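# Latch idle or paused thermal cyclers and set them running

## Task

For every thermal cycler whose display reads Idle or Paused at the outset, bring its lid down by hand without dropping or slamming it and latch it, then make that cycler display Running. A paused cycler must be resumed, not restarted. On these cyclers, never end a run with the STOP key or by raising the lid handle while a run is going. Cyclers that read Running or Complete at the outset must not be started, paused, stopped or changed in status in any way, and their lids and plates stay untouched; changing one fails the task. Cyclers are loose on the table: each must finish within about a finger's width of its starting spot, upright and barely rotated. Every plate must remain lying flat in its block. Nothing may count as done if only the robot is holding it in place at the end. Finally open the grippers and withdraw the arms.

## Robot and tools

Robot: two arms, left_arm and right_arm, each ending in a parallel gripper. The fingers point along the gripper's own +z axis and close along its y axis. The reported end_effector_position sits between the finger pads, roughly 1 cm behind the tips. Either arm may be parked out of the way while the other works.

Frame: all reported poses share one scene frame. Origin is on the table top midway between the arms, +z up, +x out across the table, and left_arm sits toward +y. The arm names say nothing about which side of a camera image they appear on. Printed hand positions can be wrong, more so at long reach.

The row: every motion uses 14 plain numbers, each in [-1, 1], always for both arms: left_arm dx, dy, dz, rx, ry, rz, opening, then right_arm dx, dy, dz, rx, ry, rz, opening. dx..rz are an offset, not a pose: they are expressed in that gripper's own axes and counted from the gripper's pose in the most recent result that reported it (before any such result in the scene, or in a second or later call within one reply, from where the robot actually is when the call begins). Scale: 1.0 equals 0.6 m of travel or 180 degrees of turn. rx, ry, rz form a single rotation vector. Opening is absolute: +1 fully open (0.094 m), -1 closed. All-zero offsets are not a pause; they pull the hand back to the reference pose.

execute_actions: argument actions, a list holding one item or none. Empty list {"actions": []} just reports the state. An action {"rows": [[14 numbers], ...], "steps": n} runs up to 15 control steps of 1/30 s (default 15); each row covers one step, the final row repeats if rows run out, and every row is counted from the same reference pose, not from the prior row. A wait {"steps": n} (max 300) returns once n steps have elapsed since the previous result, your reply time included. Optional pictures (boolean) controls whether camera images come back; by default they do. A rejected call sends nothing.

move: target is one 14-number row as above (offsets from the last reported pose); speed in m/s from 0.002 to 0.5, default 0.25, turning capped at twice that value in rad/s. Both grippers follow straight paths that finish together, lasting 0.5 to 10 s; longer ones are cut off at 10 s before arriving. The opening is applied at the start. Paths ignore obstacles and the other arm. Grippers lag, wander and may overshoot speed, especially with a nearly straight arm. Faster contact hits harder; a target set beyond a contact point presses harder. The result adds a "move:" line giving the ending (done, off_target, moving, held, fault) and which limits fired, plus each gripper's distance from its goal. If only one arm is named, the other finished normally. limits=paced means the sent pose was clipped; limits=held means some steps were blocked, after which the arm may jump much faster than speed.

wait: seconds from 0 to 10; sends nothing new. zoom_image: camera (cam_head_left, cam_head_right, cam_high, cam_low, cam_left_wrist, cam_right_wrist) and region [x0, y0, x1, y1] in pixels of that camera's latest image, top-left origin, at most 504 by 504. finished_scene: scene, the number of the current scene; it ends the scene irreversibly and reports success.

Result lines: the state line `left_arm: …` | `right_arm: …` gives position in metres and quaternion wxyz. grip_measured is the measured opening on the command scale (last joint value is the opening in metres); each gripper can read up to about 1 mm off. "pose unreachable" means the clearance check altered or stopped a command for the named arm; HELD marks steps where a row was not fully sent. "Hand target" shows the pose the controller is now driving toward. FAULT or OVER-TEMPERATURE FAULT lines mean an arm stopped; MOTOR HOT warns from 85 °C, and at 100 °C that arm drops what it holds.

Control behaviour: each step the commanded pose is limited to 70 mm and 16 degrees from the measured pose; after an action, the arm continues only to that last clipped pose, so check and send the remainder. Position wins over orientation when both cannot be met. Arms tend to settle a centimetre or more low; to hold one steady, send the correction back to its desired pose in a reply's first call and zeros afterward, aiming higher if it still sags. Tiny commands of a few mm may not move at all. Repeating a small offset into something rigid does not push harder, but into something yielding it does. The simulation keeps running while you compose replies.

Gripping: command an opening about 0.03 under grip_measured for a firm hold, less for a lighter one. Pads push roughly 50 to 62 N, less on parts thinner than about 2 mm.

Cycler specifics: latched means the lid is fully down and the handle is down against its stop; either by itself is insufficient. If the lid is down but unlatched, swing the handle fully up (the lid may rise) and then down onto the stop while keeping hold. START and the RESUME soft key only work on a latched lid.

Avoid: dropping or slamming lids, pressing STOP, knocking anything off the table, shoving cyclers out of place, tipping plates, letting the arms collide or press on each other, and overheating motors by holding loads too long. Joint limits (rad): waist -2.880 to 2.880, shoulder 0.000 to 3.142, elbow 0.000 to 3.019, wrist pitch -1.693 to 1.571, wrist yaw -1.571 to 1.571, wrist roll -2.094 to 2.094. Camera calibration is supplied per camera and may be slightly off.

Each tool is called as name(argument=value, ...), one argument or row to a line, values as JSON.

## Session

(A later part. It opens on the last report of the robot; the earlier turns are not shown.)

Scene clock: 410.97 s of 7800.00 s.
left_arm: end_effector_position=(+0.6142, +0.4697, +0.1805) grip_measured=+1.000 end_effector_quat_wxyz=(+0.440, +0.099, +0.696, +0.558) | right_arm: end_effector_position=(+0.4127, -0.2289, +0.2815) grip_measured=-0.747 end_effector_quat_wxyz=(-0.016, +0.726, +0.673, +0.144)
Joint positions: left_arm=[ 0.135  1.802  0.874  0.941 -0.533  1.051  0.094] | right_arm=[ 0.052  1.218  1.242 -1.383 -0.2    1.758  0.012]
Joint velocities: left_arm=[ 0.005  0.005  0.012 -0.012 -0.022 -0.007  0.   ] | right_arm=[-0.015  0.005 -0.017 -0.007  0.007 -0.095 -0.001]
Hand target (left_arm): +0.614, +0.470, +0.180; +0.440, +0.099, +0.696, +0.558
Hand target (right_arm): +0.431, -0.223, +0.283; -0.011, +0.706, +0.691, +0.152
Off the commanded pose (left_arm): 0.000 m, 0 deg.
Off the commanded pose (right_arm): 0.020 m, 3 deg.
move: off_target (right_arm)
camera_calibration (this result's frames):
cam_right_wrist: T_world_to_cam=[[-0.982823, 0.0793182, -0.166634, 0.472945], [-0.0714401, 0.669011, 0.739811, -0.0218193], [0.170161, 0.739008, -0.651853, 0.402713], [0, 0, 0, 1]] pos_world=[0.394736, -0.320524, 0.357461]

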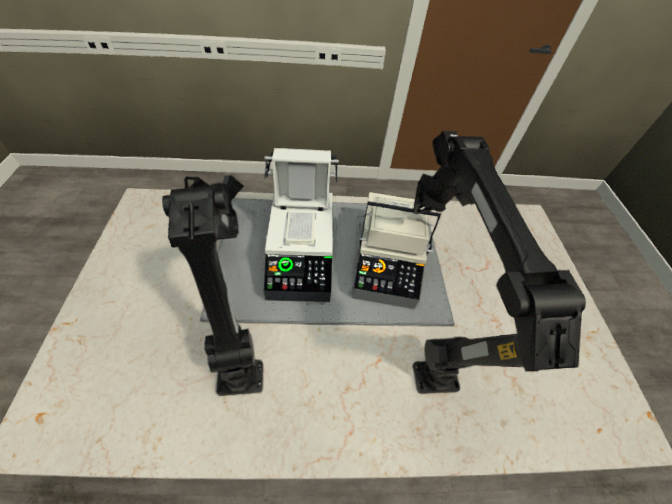

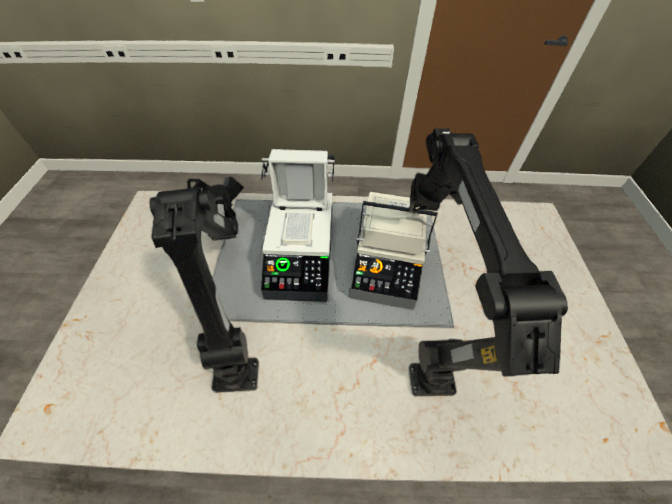

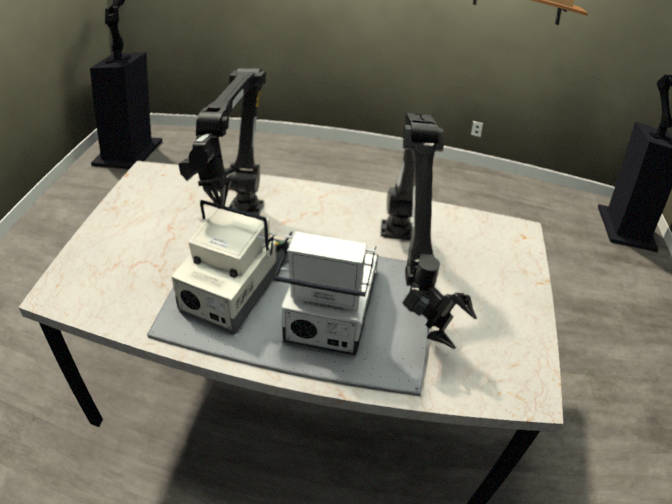

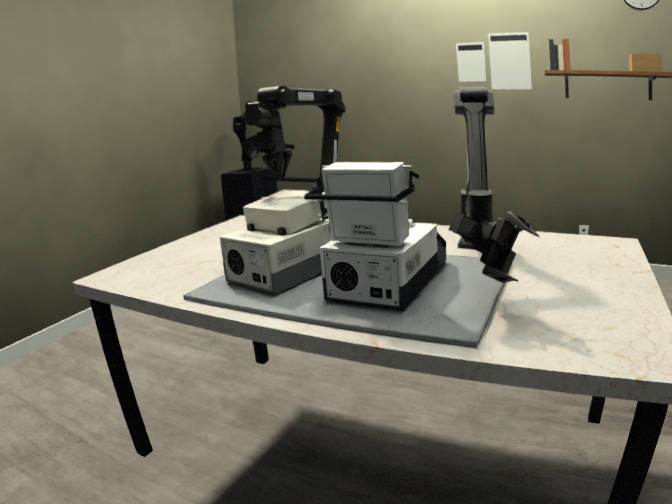

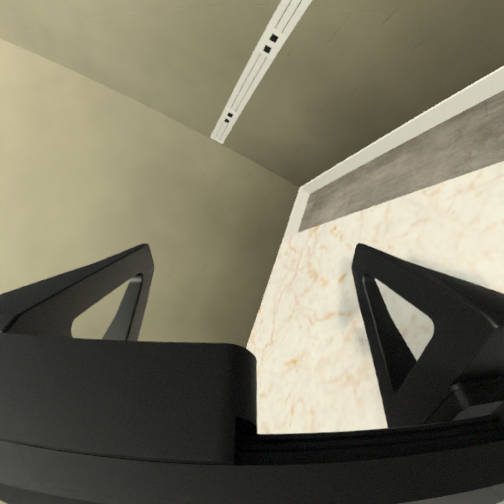

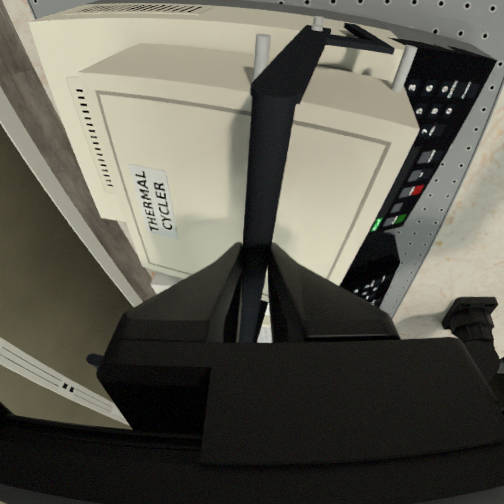

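move(
  target=[0,0,0,0,0,0,1,0,0.06,0.0,0,0,0,-0.78],
  speed=0.03,
)

move(
  target=[0,0,0,0,0,0,1,0,0.02,0.12,0,0,0,-0.78],
  speed=0.03,
)

Scene clock: 416.70 s of 7800.00 s.
left_arm: end_effector_position=(+0.6142, +0.4697, +0.1805) grip_measured=+1.000 end_effector_quat_wxyz=(+0.440, +0.099, +0.696, +0.558) | right_arm: end_effector_position=(+0.4287, -0.2318, +0.2803) grip_measured=-0.761 end_effector_quat_wxyz=(-0.024, +0.734, +0.665, +0.135)
Joint positions: left_arm=[ 0.135  1.802  0.874  0.941 -0.533  1.051  0.094] | right_arm=[ 0.04   1.273  1.289 -1.398 -0.203  1.768  0.011]
Joint velocities: left_arm=[-0.005 -0.005 -0.002 -0.012  0.022 -0.007  0.   ] | right_arm=[-0.005 -0.024 -0.037  0.012 -0.022 -0.022  0.001]
Hand target (left_arm): +0.614, +0.470, +0.180; +0.440, +0.099, +0.696, +0.558
Hand target (right_arm): +0.447, -0.232, +0.287; -0.016, +0.726, +0.672, +0.144
Off the commanded pose (left_arm): 0.000 m, 0 deg.
Off the commanded pose (right_arm): 0.021 m, 2 deg.
After step 90, 1.30 s passed at rest.
move: off_target (right_arm)
camera_calibration (this result's frames):
cam_right_wrist: T_world_to_cam=[[-0.984931, 0.100188, -0.140972, 0.487295], [-0.0382679, 0.668661, 0.742582, -0.0329117], [0.168661, 0.736787, -0.654751, 0.402356], [0, 0, 0, 1]] pos_world=[0.410831, -0.323265, 0.356577]

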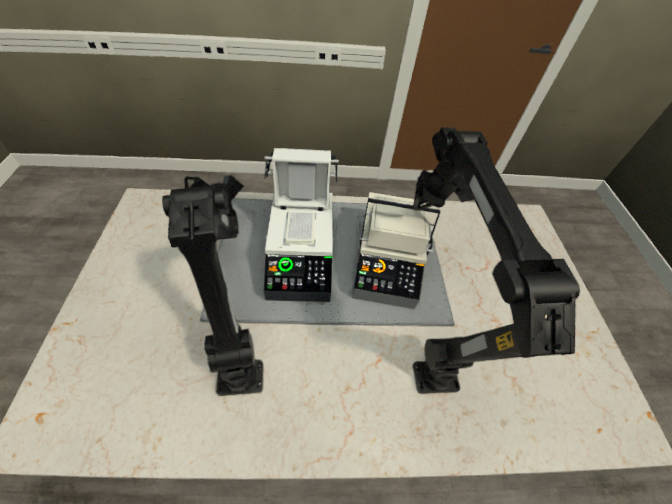

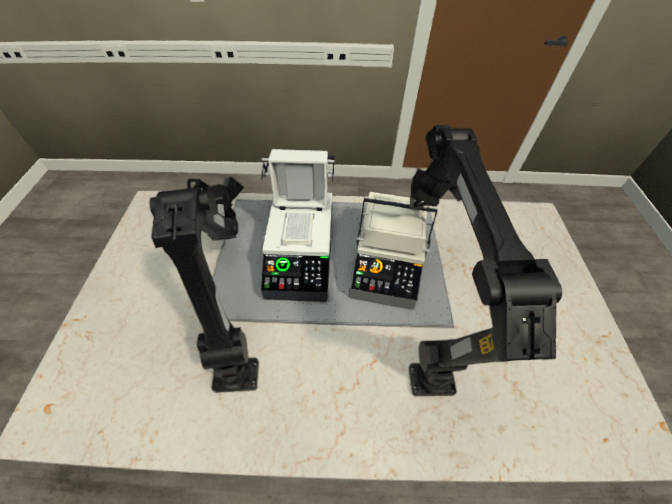

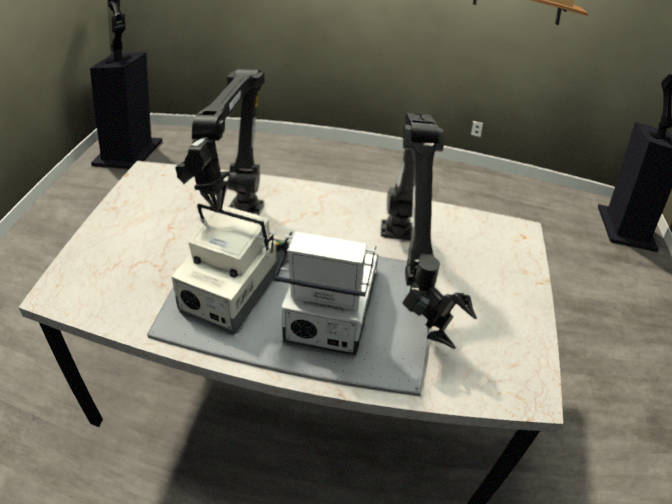

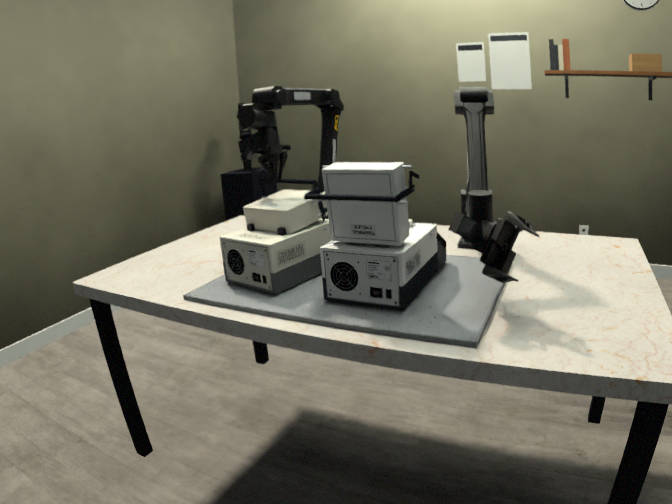

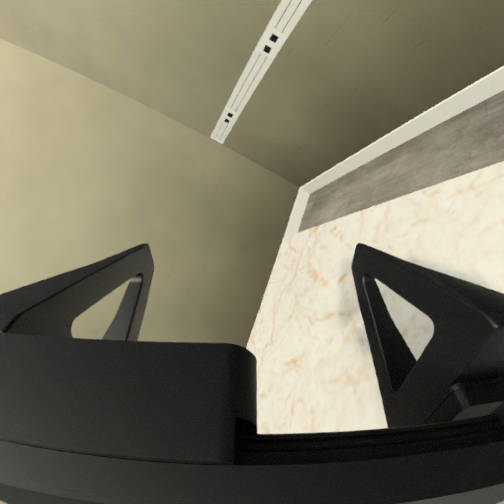

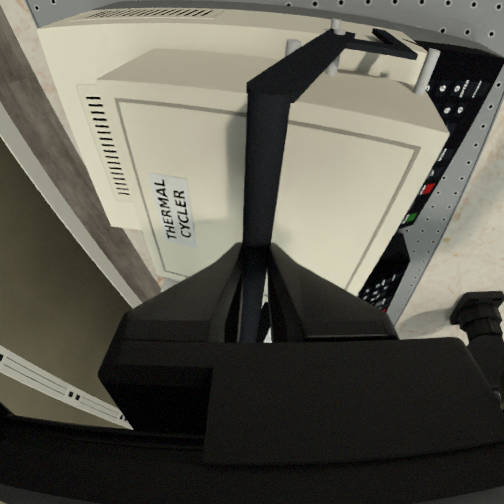

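Scene clock: 419.37 s of 7800.00 s.
left_arm: end_effector_position=(+0.6142, +0.4697, +0.1805) grip_measured=+1.000 end_effector_quat_wxyz=(+0.440, +0.099, +0.696, +0.558) | right_arm: end_effector_position=(+0.4271, -0.2312, +0.2759) grip_measured=-0.762 end_effector_quat_wxyz=(-0.005, +0.739, +0.655, +0.161)
Joint positions: left_arm=[ 0.135  1.802  0.874  0.941 -0.533  1.051  0.094] | right_arm=[ 0.043  1.228  1.229 -1.316 -0.2    1.798  0.011]
Joint velocities: left_arm=[ 0.005 -0.015 -0.007 -0.002  0.037 -0.037  0.   ] | right_arm=[ 0.005 -0.005 -0.012  0.012 -0.022  0.081  0.001]
Hand target (left_arm): +0.614, +0.470, +0.180; +0.440, +0.099, +0.696, +0.558
Hand target (right_arm): +0.443, -0.219, +0.217; -0.024, +0.735, +0.665, +0.135
Off the commanded pose (left_arm): 0.000 m, 0 deg.
Off the commanded pose (right_arm): 0.069 m, 4 deg; position clipped at the last step of the last action.
move: off_target (right_arm); limits=paced
camera_calibration (this result's frames):
cam_right_wrist: T_world_to_cam=[[-0.97154, 0.12746, -0.199659, 0.501851], [-0.0660993, 0.663527, 0.745227, -0.0201748], [0.227466, 0.737215, -0.636218, 0.369124], [0, 0, 0, 1]] pos_world=[0.402271, -0.322703, 0.350077]

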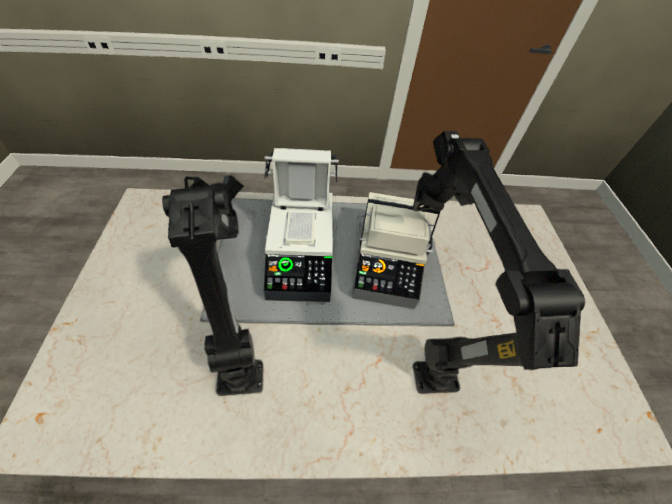

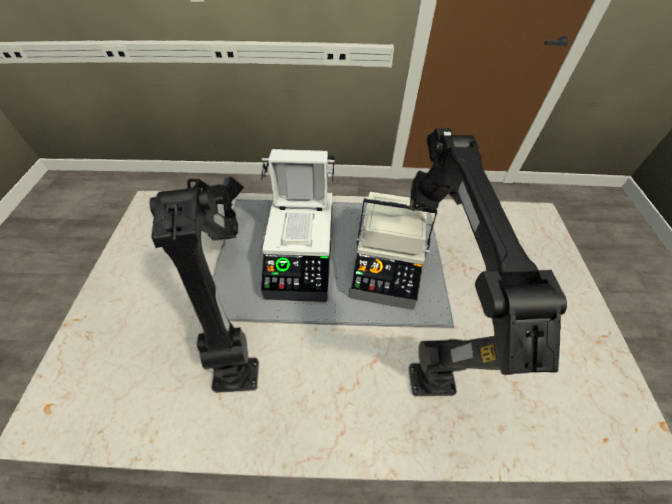

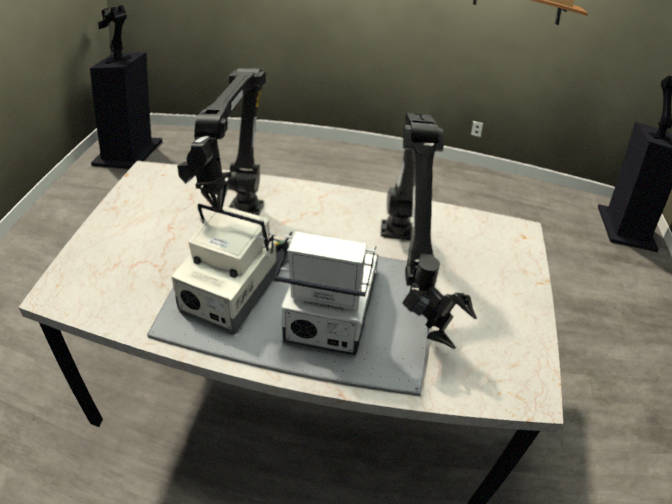

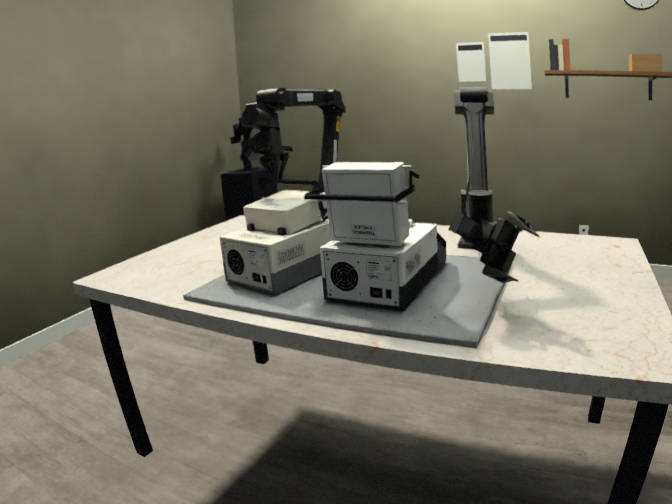

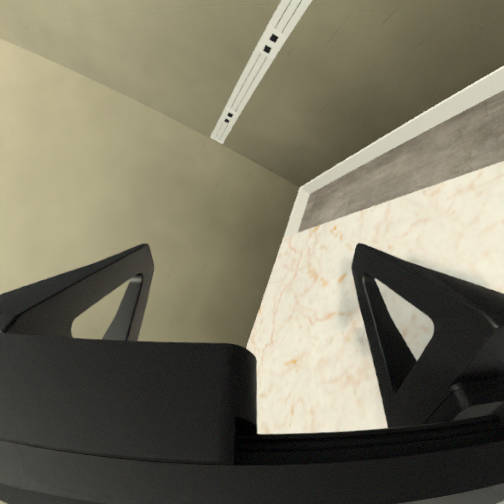

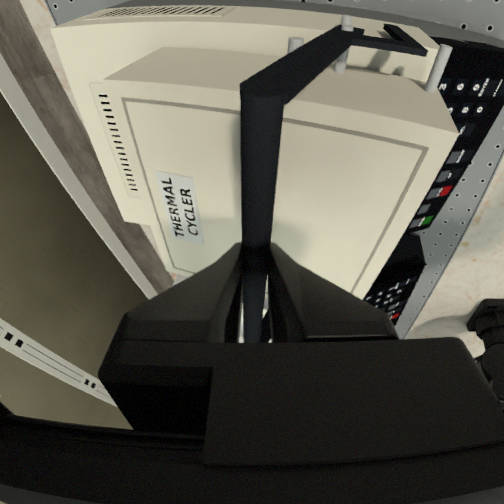

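execute_actions(
  actions=[],
)

Scene clock: 437.67 s of 7800.00 s.
left_arm: end_effector_position=(+0.6142, +0.4697, +0.1805) grip_measured=+1.000 end_effector_quat_wxyz=(+0.440, +0.099, +0.696, +0.558) | right_arm: end_effector_position=(+0.4271, -0.2312, +0.2759) grip_measured=-0.762 end_effector_quat_wxyz=(-0.005, +0.739, +0.655, +0.161)
Joint positions: left_arm=[ 0.135  1.802  0.874  0.941 -0.533  1.051  0.094] | right_arm=[ 0.043  1.228  1.229 -1.316 -0.2    1.798  0.011]
Joint velocities: left_arm=[-0.005 -0.015  0.002 -0.007 -0.007 -0.037  0.   ] | right_arm=[-0.015 -0.005  0.002  0.002 -0.051  0.037  0.001]
Hand target (left_arm): +0.614, +0.470, +0.180; +0.440, +0.099, +0.696, +0.558
Hand target (right_arm): +0.443, -0.219, +0.217; -0.024, +0.735, +0.665, +0.135
Off the commanded pose (left_arm): 0.000 m, 0 deg.
Off the commanded pose (right_arm): 0.069 m, 4 deg; position clipped at the last step of the last action.
Steps of this call (steps 1 to 90: nothing new was sent; then 15.30 s passed at rest). Readings (end_effector_position):
1: left_arm (+0.6142, +0.4697, +0.1805) | right_arm (+0.4271, -0.2312, +0.2759)
2: left_arm (+0.6142, +0.4697, +0.1805) | right_arm (+0.4271, -0.2312, +0.2759)
4: left_arm (+0.6142, +0.4697, +0.1805) | right_arm (+0.4271, -0.2312, +0.2759)
8: left_arm (+0.6142, +0.4697, +0.1805) | right_arm (+0.4271, -0.2312, +0.2759)
90: the state above
camera_calibration (this result's frames):
cam_right_wrist: T_world_to_cam=[[-0.97154, 0.12746, -0.199659, 0.501851], [-0.0660993, 0.663527, 0.745227, -0.0201748], [0.227466, 0.737215, -0.636218, 0.369124], [0, 0, 0, 1]] pos_world=[0.402271, -0.322703, 0.350077]

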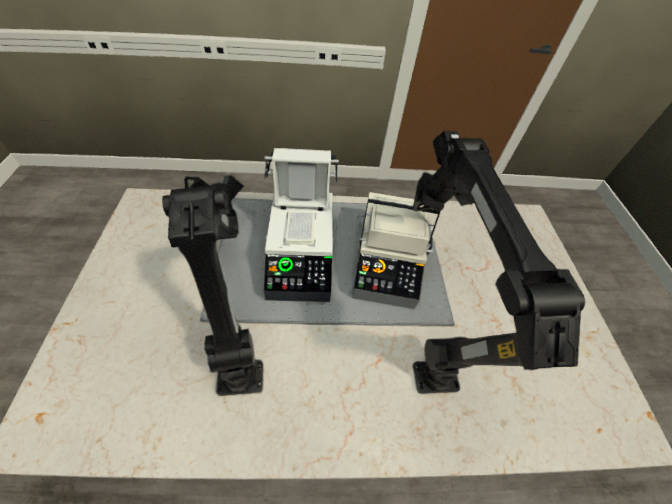

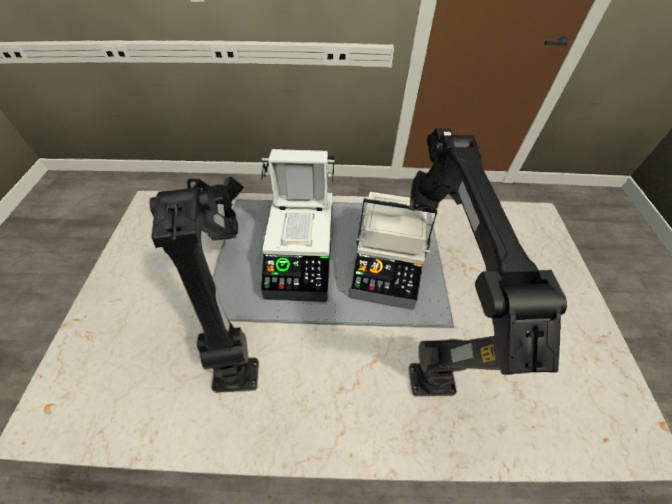

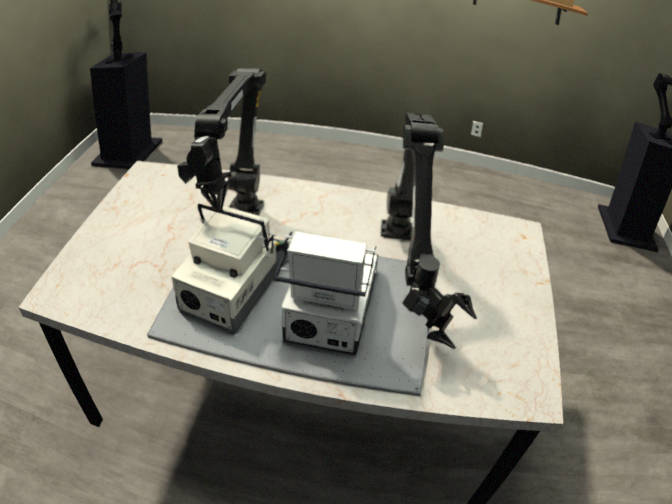

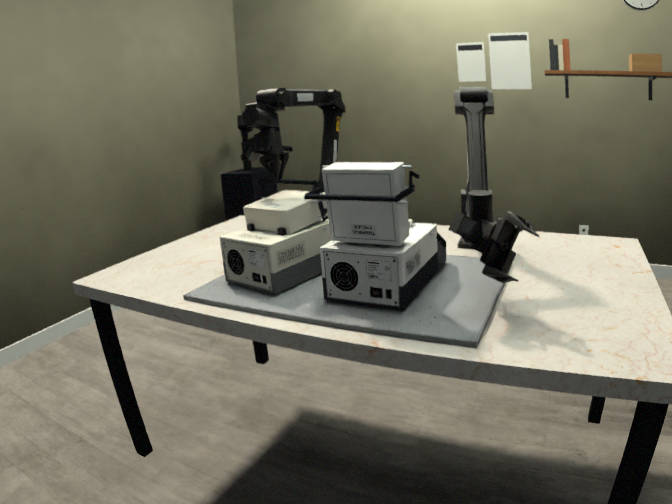

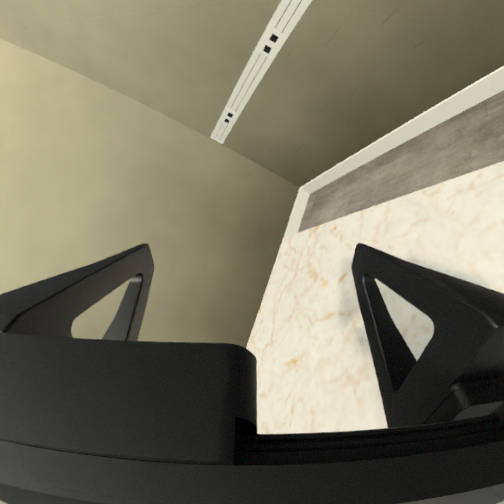

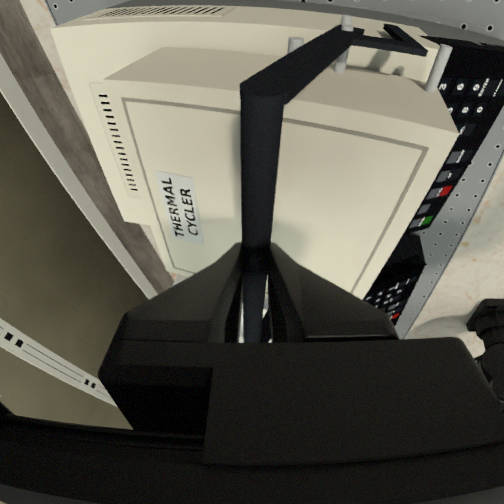

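move(
  target=[0,0,0,0,0,0,1,-0.012,-0.065,0.008,0,0,0,-0.78],
  speed=0.05,
)

move(
  target=[0,0,0,0,0,0,1,-0.017,-0.08,0.03,0,0,0,-0.78],
  speed=0.05,
)

move(
  target=[0,0,0,0,0,0,1,-0.02,-0.055,0.06,0,0,0,-0.78],
  speed=0.05,
)

Scene clock: 449.23 s of 7800.00 s.
left_arm: end_effector_position=(+0.6142, +0.4697, +0.1805) grip_measured=+1.000 end_effector_quat_wxyz=(+0.440, +0.099, +0.696, +0.558) | right_arm: end_effector_position=(+0.4031, -0.2285, +0.2816) grip_measured=-0.762 end_effector_quat_wxyz=(+0.010, +0.729, +0.658, +0.188)
Joint positions: left_arm=[ 0.135  1.802  0.874  0.941 -0.533  1.051  0.094] | right_arm=[ 0.052  1.126  1.152 -1.277 -0.207  1.798  0.011]
Joint velocities: left_arm=[-0.005 -0.005  0.017 -0.002 -0.022  0.007  0.   ] | right_arm=[-0.005 -0.005 -0.002 -0.022 -0.022  0.007 -0.001]
Hand target (left_arm): +0.614, +0.470, +0.180; +0.440, +0.099, +0.696, +0.558
Hand target (right_arm): +0.390, -0.232, +0.262; -0.005, +0.738, +0.655, +0.161
Off the commanded pose (left_arm): 0.000 m, 0 deg.
Off the commanded pose (right_arm): 0.024 m, 4 deg.
After step 90, 7.50 s passed at rest.
move: off_target (right_arm)
camera_calibration (this result's frames):
cam_right_wrist: T_world_to_cam=[[-0.958382, 0.119504, -0.259272, 0.488953], [-0.120661, 0.653516, 0.747234, -0.00866812], [0.258736, 0.74742, -0.611899, 0.35913], [0, 0, 0, 1]] pos_world=[0.374638, -0.321188, 0.353]

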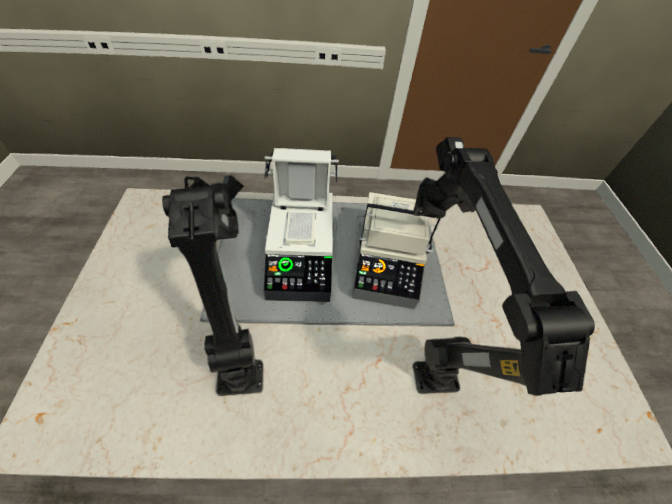

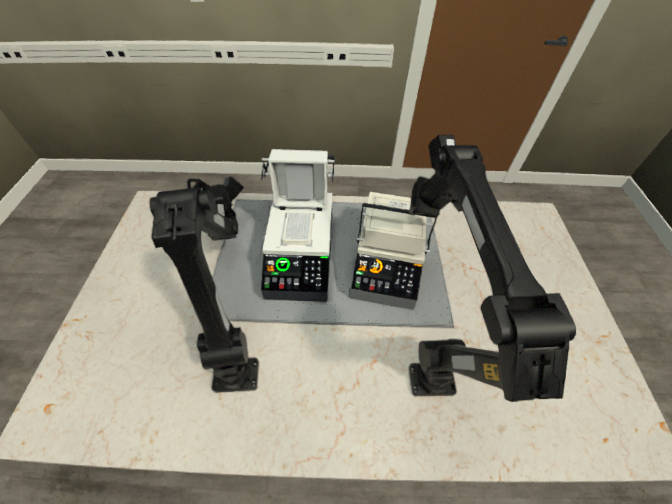

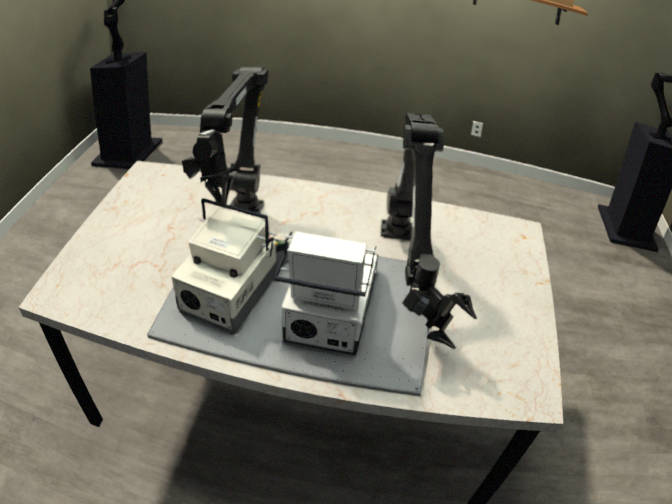

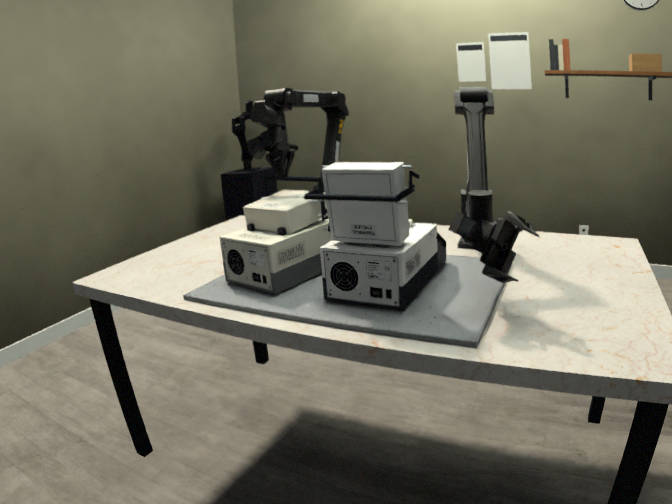

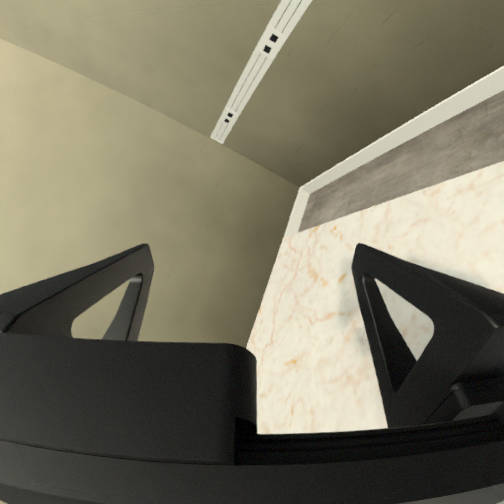

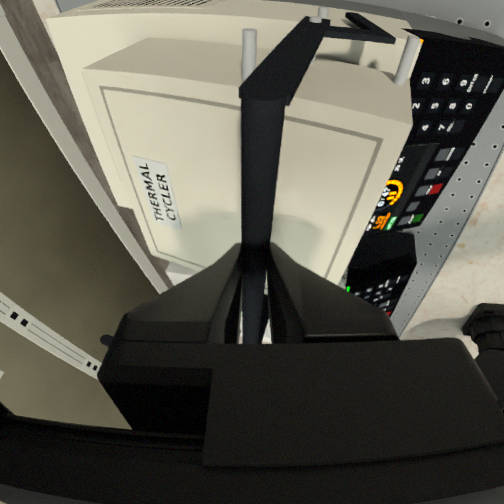

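Scene clock: 450.57 s of 7800.00 s.
left_arm: end_effector_position=(+0.6142, +0.4697, +0.1805) grip_measured=+1.000 end_effector_quat_wxyz=(+0.440, +0.099, +0.696, +0.558) | right_arm: end_effector_position=(+0.3750, -0.2241, +0.2779) grip_measured=-0.762 end_effector_quat_wxyz=(+0.031, +0.715, +0.661, +0.223)
Joint positions: left_arm=[ 0.135  1.802  0.874  0.941 -0.533  1.051  0.094] | right_arm=[ 0.069  1.     1.038 -1.204 -0.213  1.8    0.011]
Joint velocities: left_arm=[-0.005  0.015  0.007  0.007 -0.095 -0.022  0.   ] | right_arm=[ 0.005 -0.015  0.012 -0.017  0.007 -0.081 -0.   ]
Hand target (left_arm): +0.614, +0.470, +0.180; +0.440, +0.099, +0.696, +0.558
Hand target (right_arm): +0.362, -0.228, +0.251; +0.011, +0.729, +0.658, +0.188
Off the commanded pose (left_arm): 0.000 m, 0 deg.
Off the commanded pose (right_arm): 0.031 m, 5 deg.
move: off_target (right_arm)
camera_calibration (this result's frames):
cam_right_wrist: T_world_to_cam=[[-0.935362, 0.107605, -0.336926, 0.470866], [-0.194101, 0.640171, 0.743307, 0.0135497], [0.295674, 0.760659, -0.577906, 0.340502], [0, 0, 0, 1]] pos_world=[0.342382, -0.318348, 0.345354]

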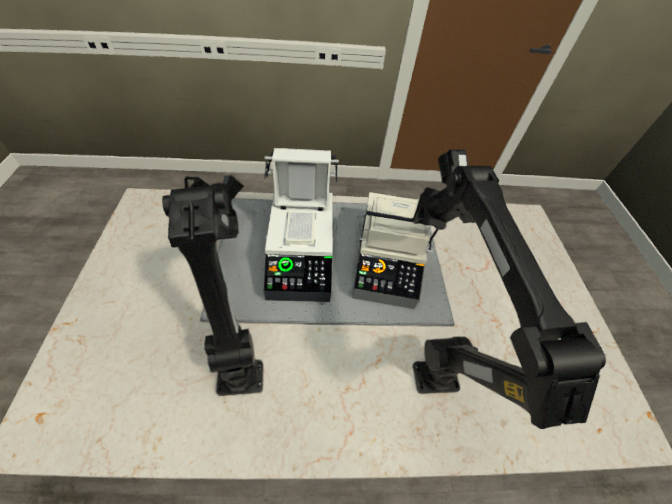

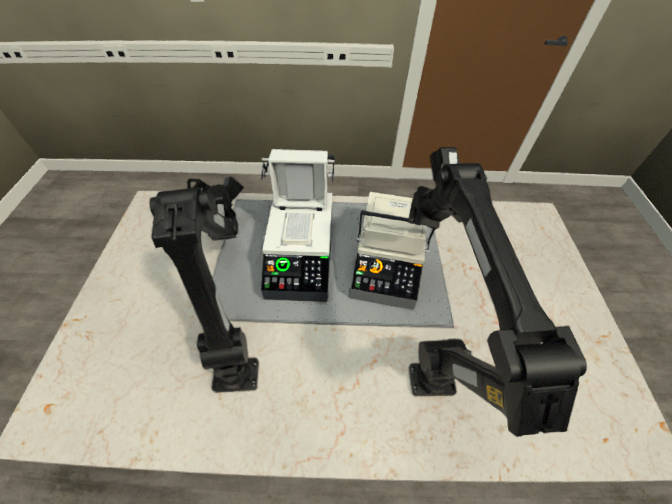

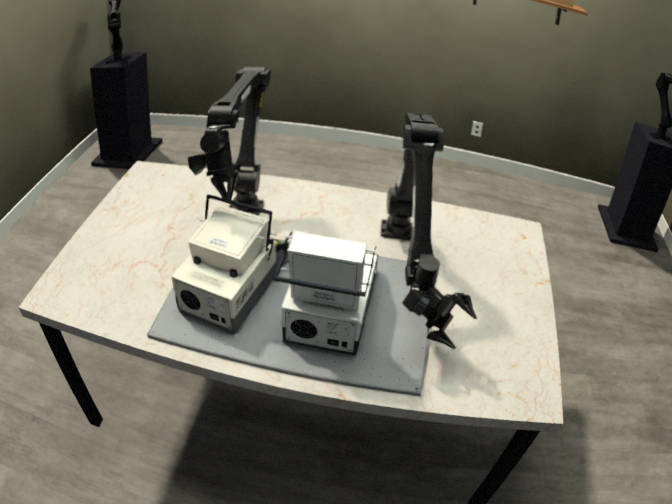

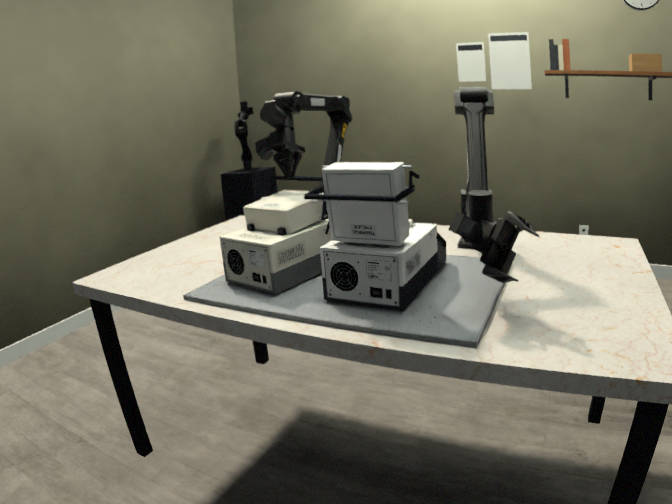

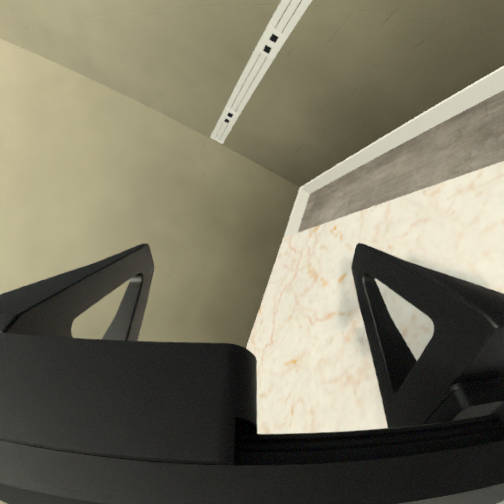

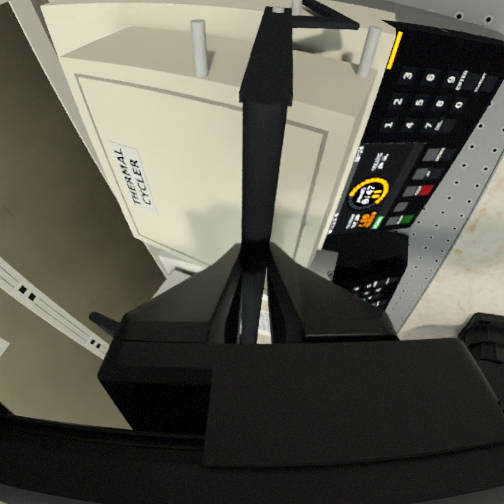

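Scene clock: 451.80 s of 7800.00 s.
left_arm: end_effector_position=(+0.6142, +0.4697, +0.1805) grip_measured=+1.000 end_effector_quat_wxyz=(+0.440, +0.099, +0.696, +0.558) | right_arm: end_effector_position=(+0.3676, -0.2228, +0.2738) grip_measured=-0.762 end_effector_quat_wxyz=(+0.061, +0.700, +0.660, +0.266)
Joint positions: left_arm=[ 0.135  1.802  0.874  0.941 -0.533  1.051  0.094] | right_arm=[ 0.075  0.912  0.946 -1.091 -0.214  1.8    0.011]
Joint velocities: left_arm=[ 0.005  0.005 -0.027  0.022 -0.037 -0.081  0.   ] | right_arm=[ 0.005 -0.005 -0.017  0.002  0.066  0.022 -0.001]
Hand target (left_arm): +0.614, +0.470, +0.180; +0.440, +0.099, +0.696, +0.558
Hand target (right_arm): +0.355, -0.223, +0.233; +0.032, +0.715, +0.662, +0.223
Off the commanded pose (left_arm): 0.000 m, 0 deg.
Off the commanded pose (right_arm): 0.044 m, 6 deg.
move: off_target (right_arm)
camera_calibration (this result's frames):
cam_right_wrist: T_world_to_cam=[[-0.894189, 0.106905, -0.434739, 0.473898], [-0.277721, 0.629182, 0.725949, 0.0473173], [0.351137, 0.769871, -0.532917, 0.30862], [0, 0, 0, 1]] pos_world=[0.328527, -0.318031, 0.336141]

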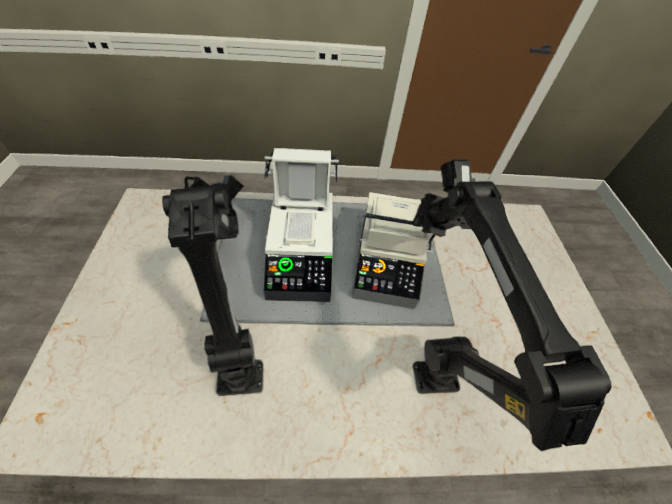

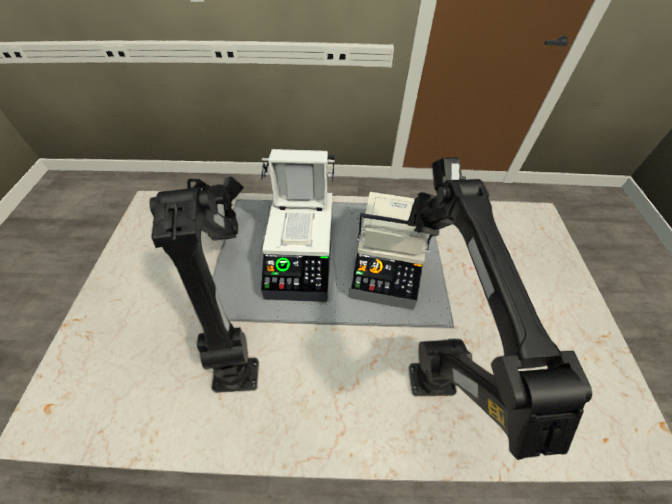

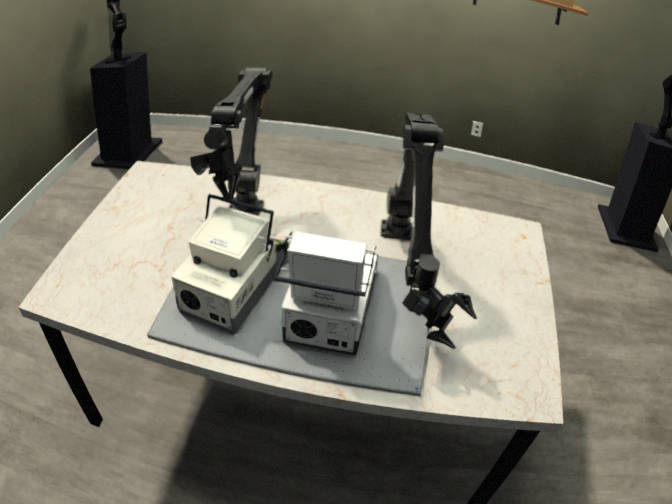

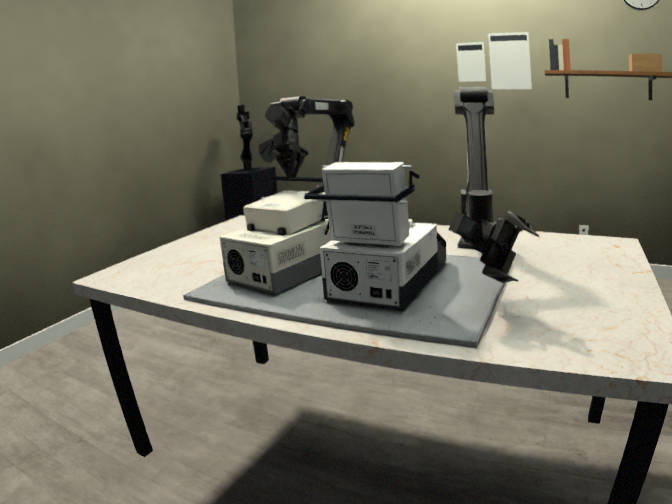

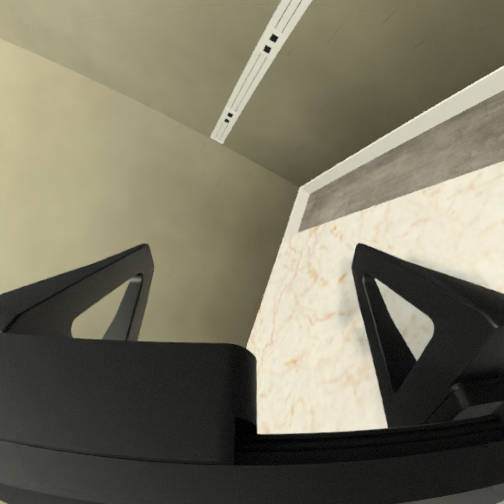

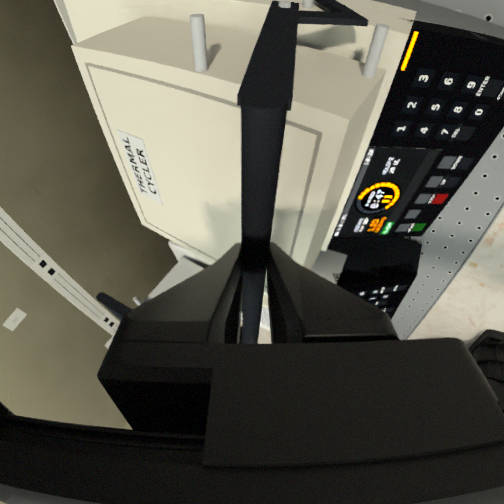

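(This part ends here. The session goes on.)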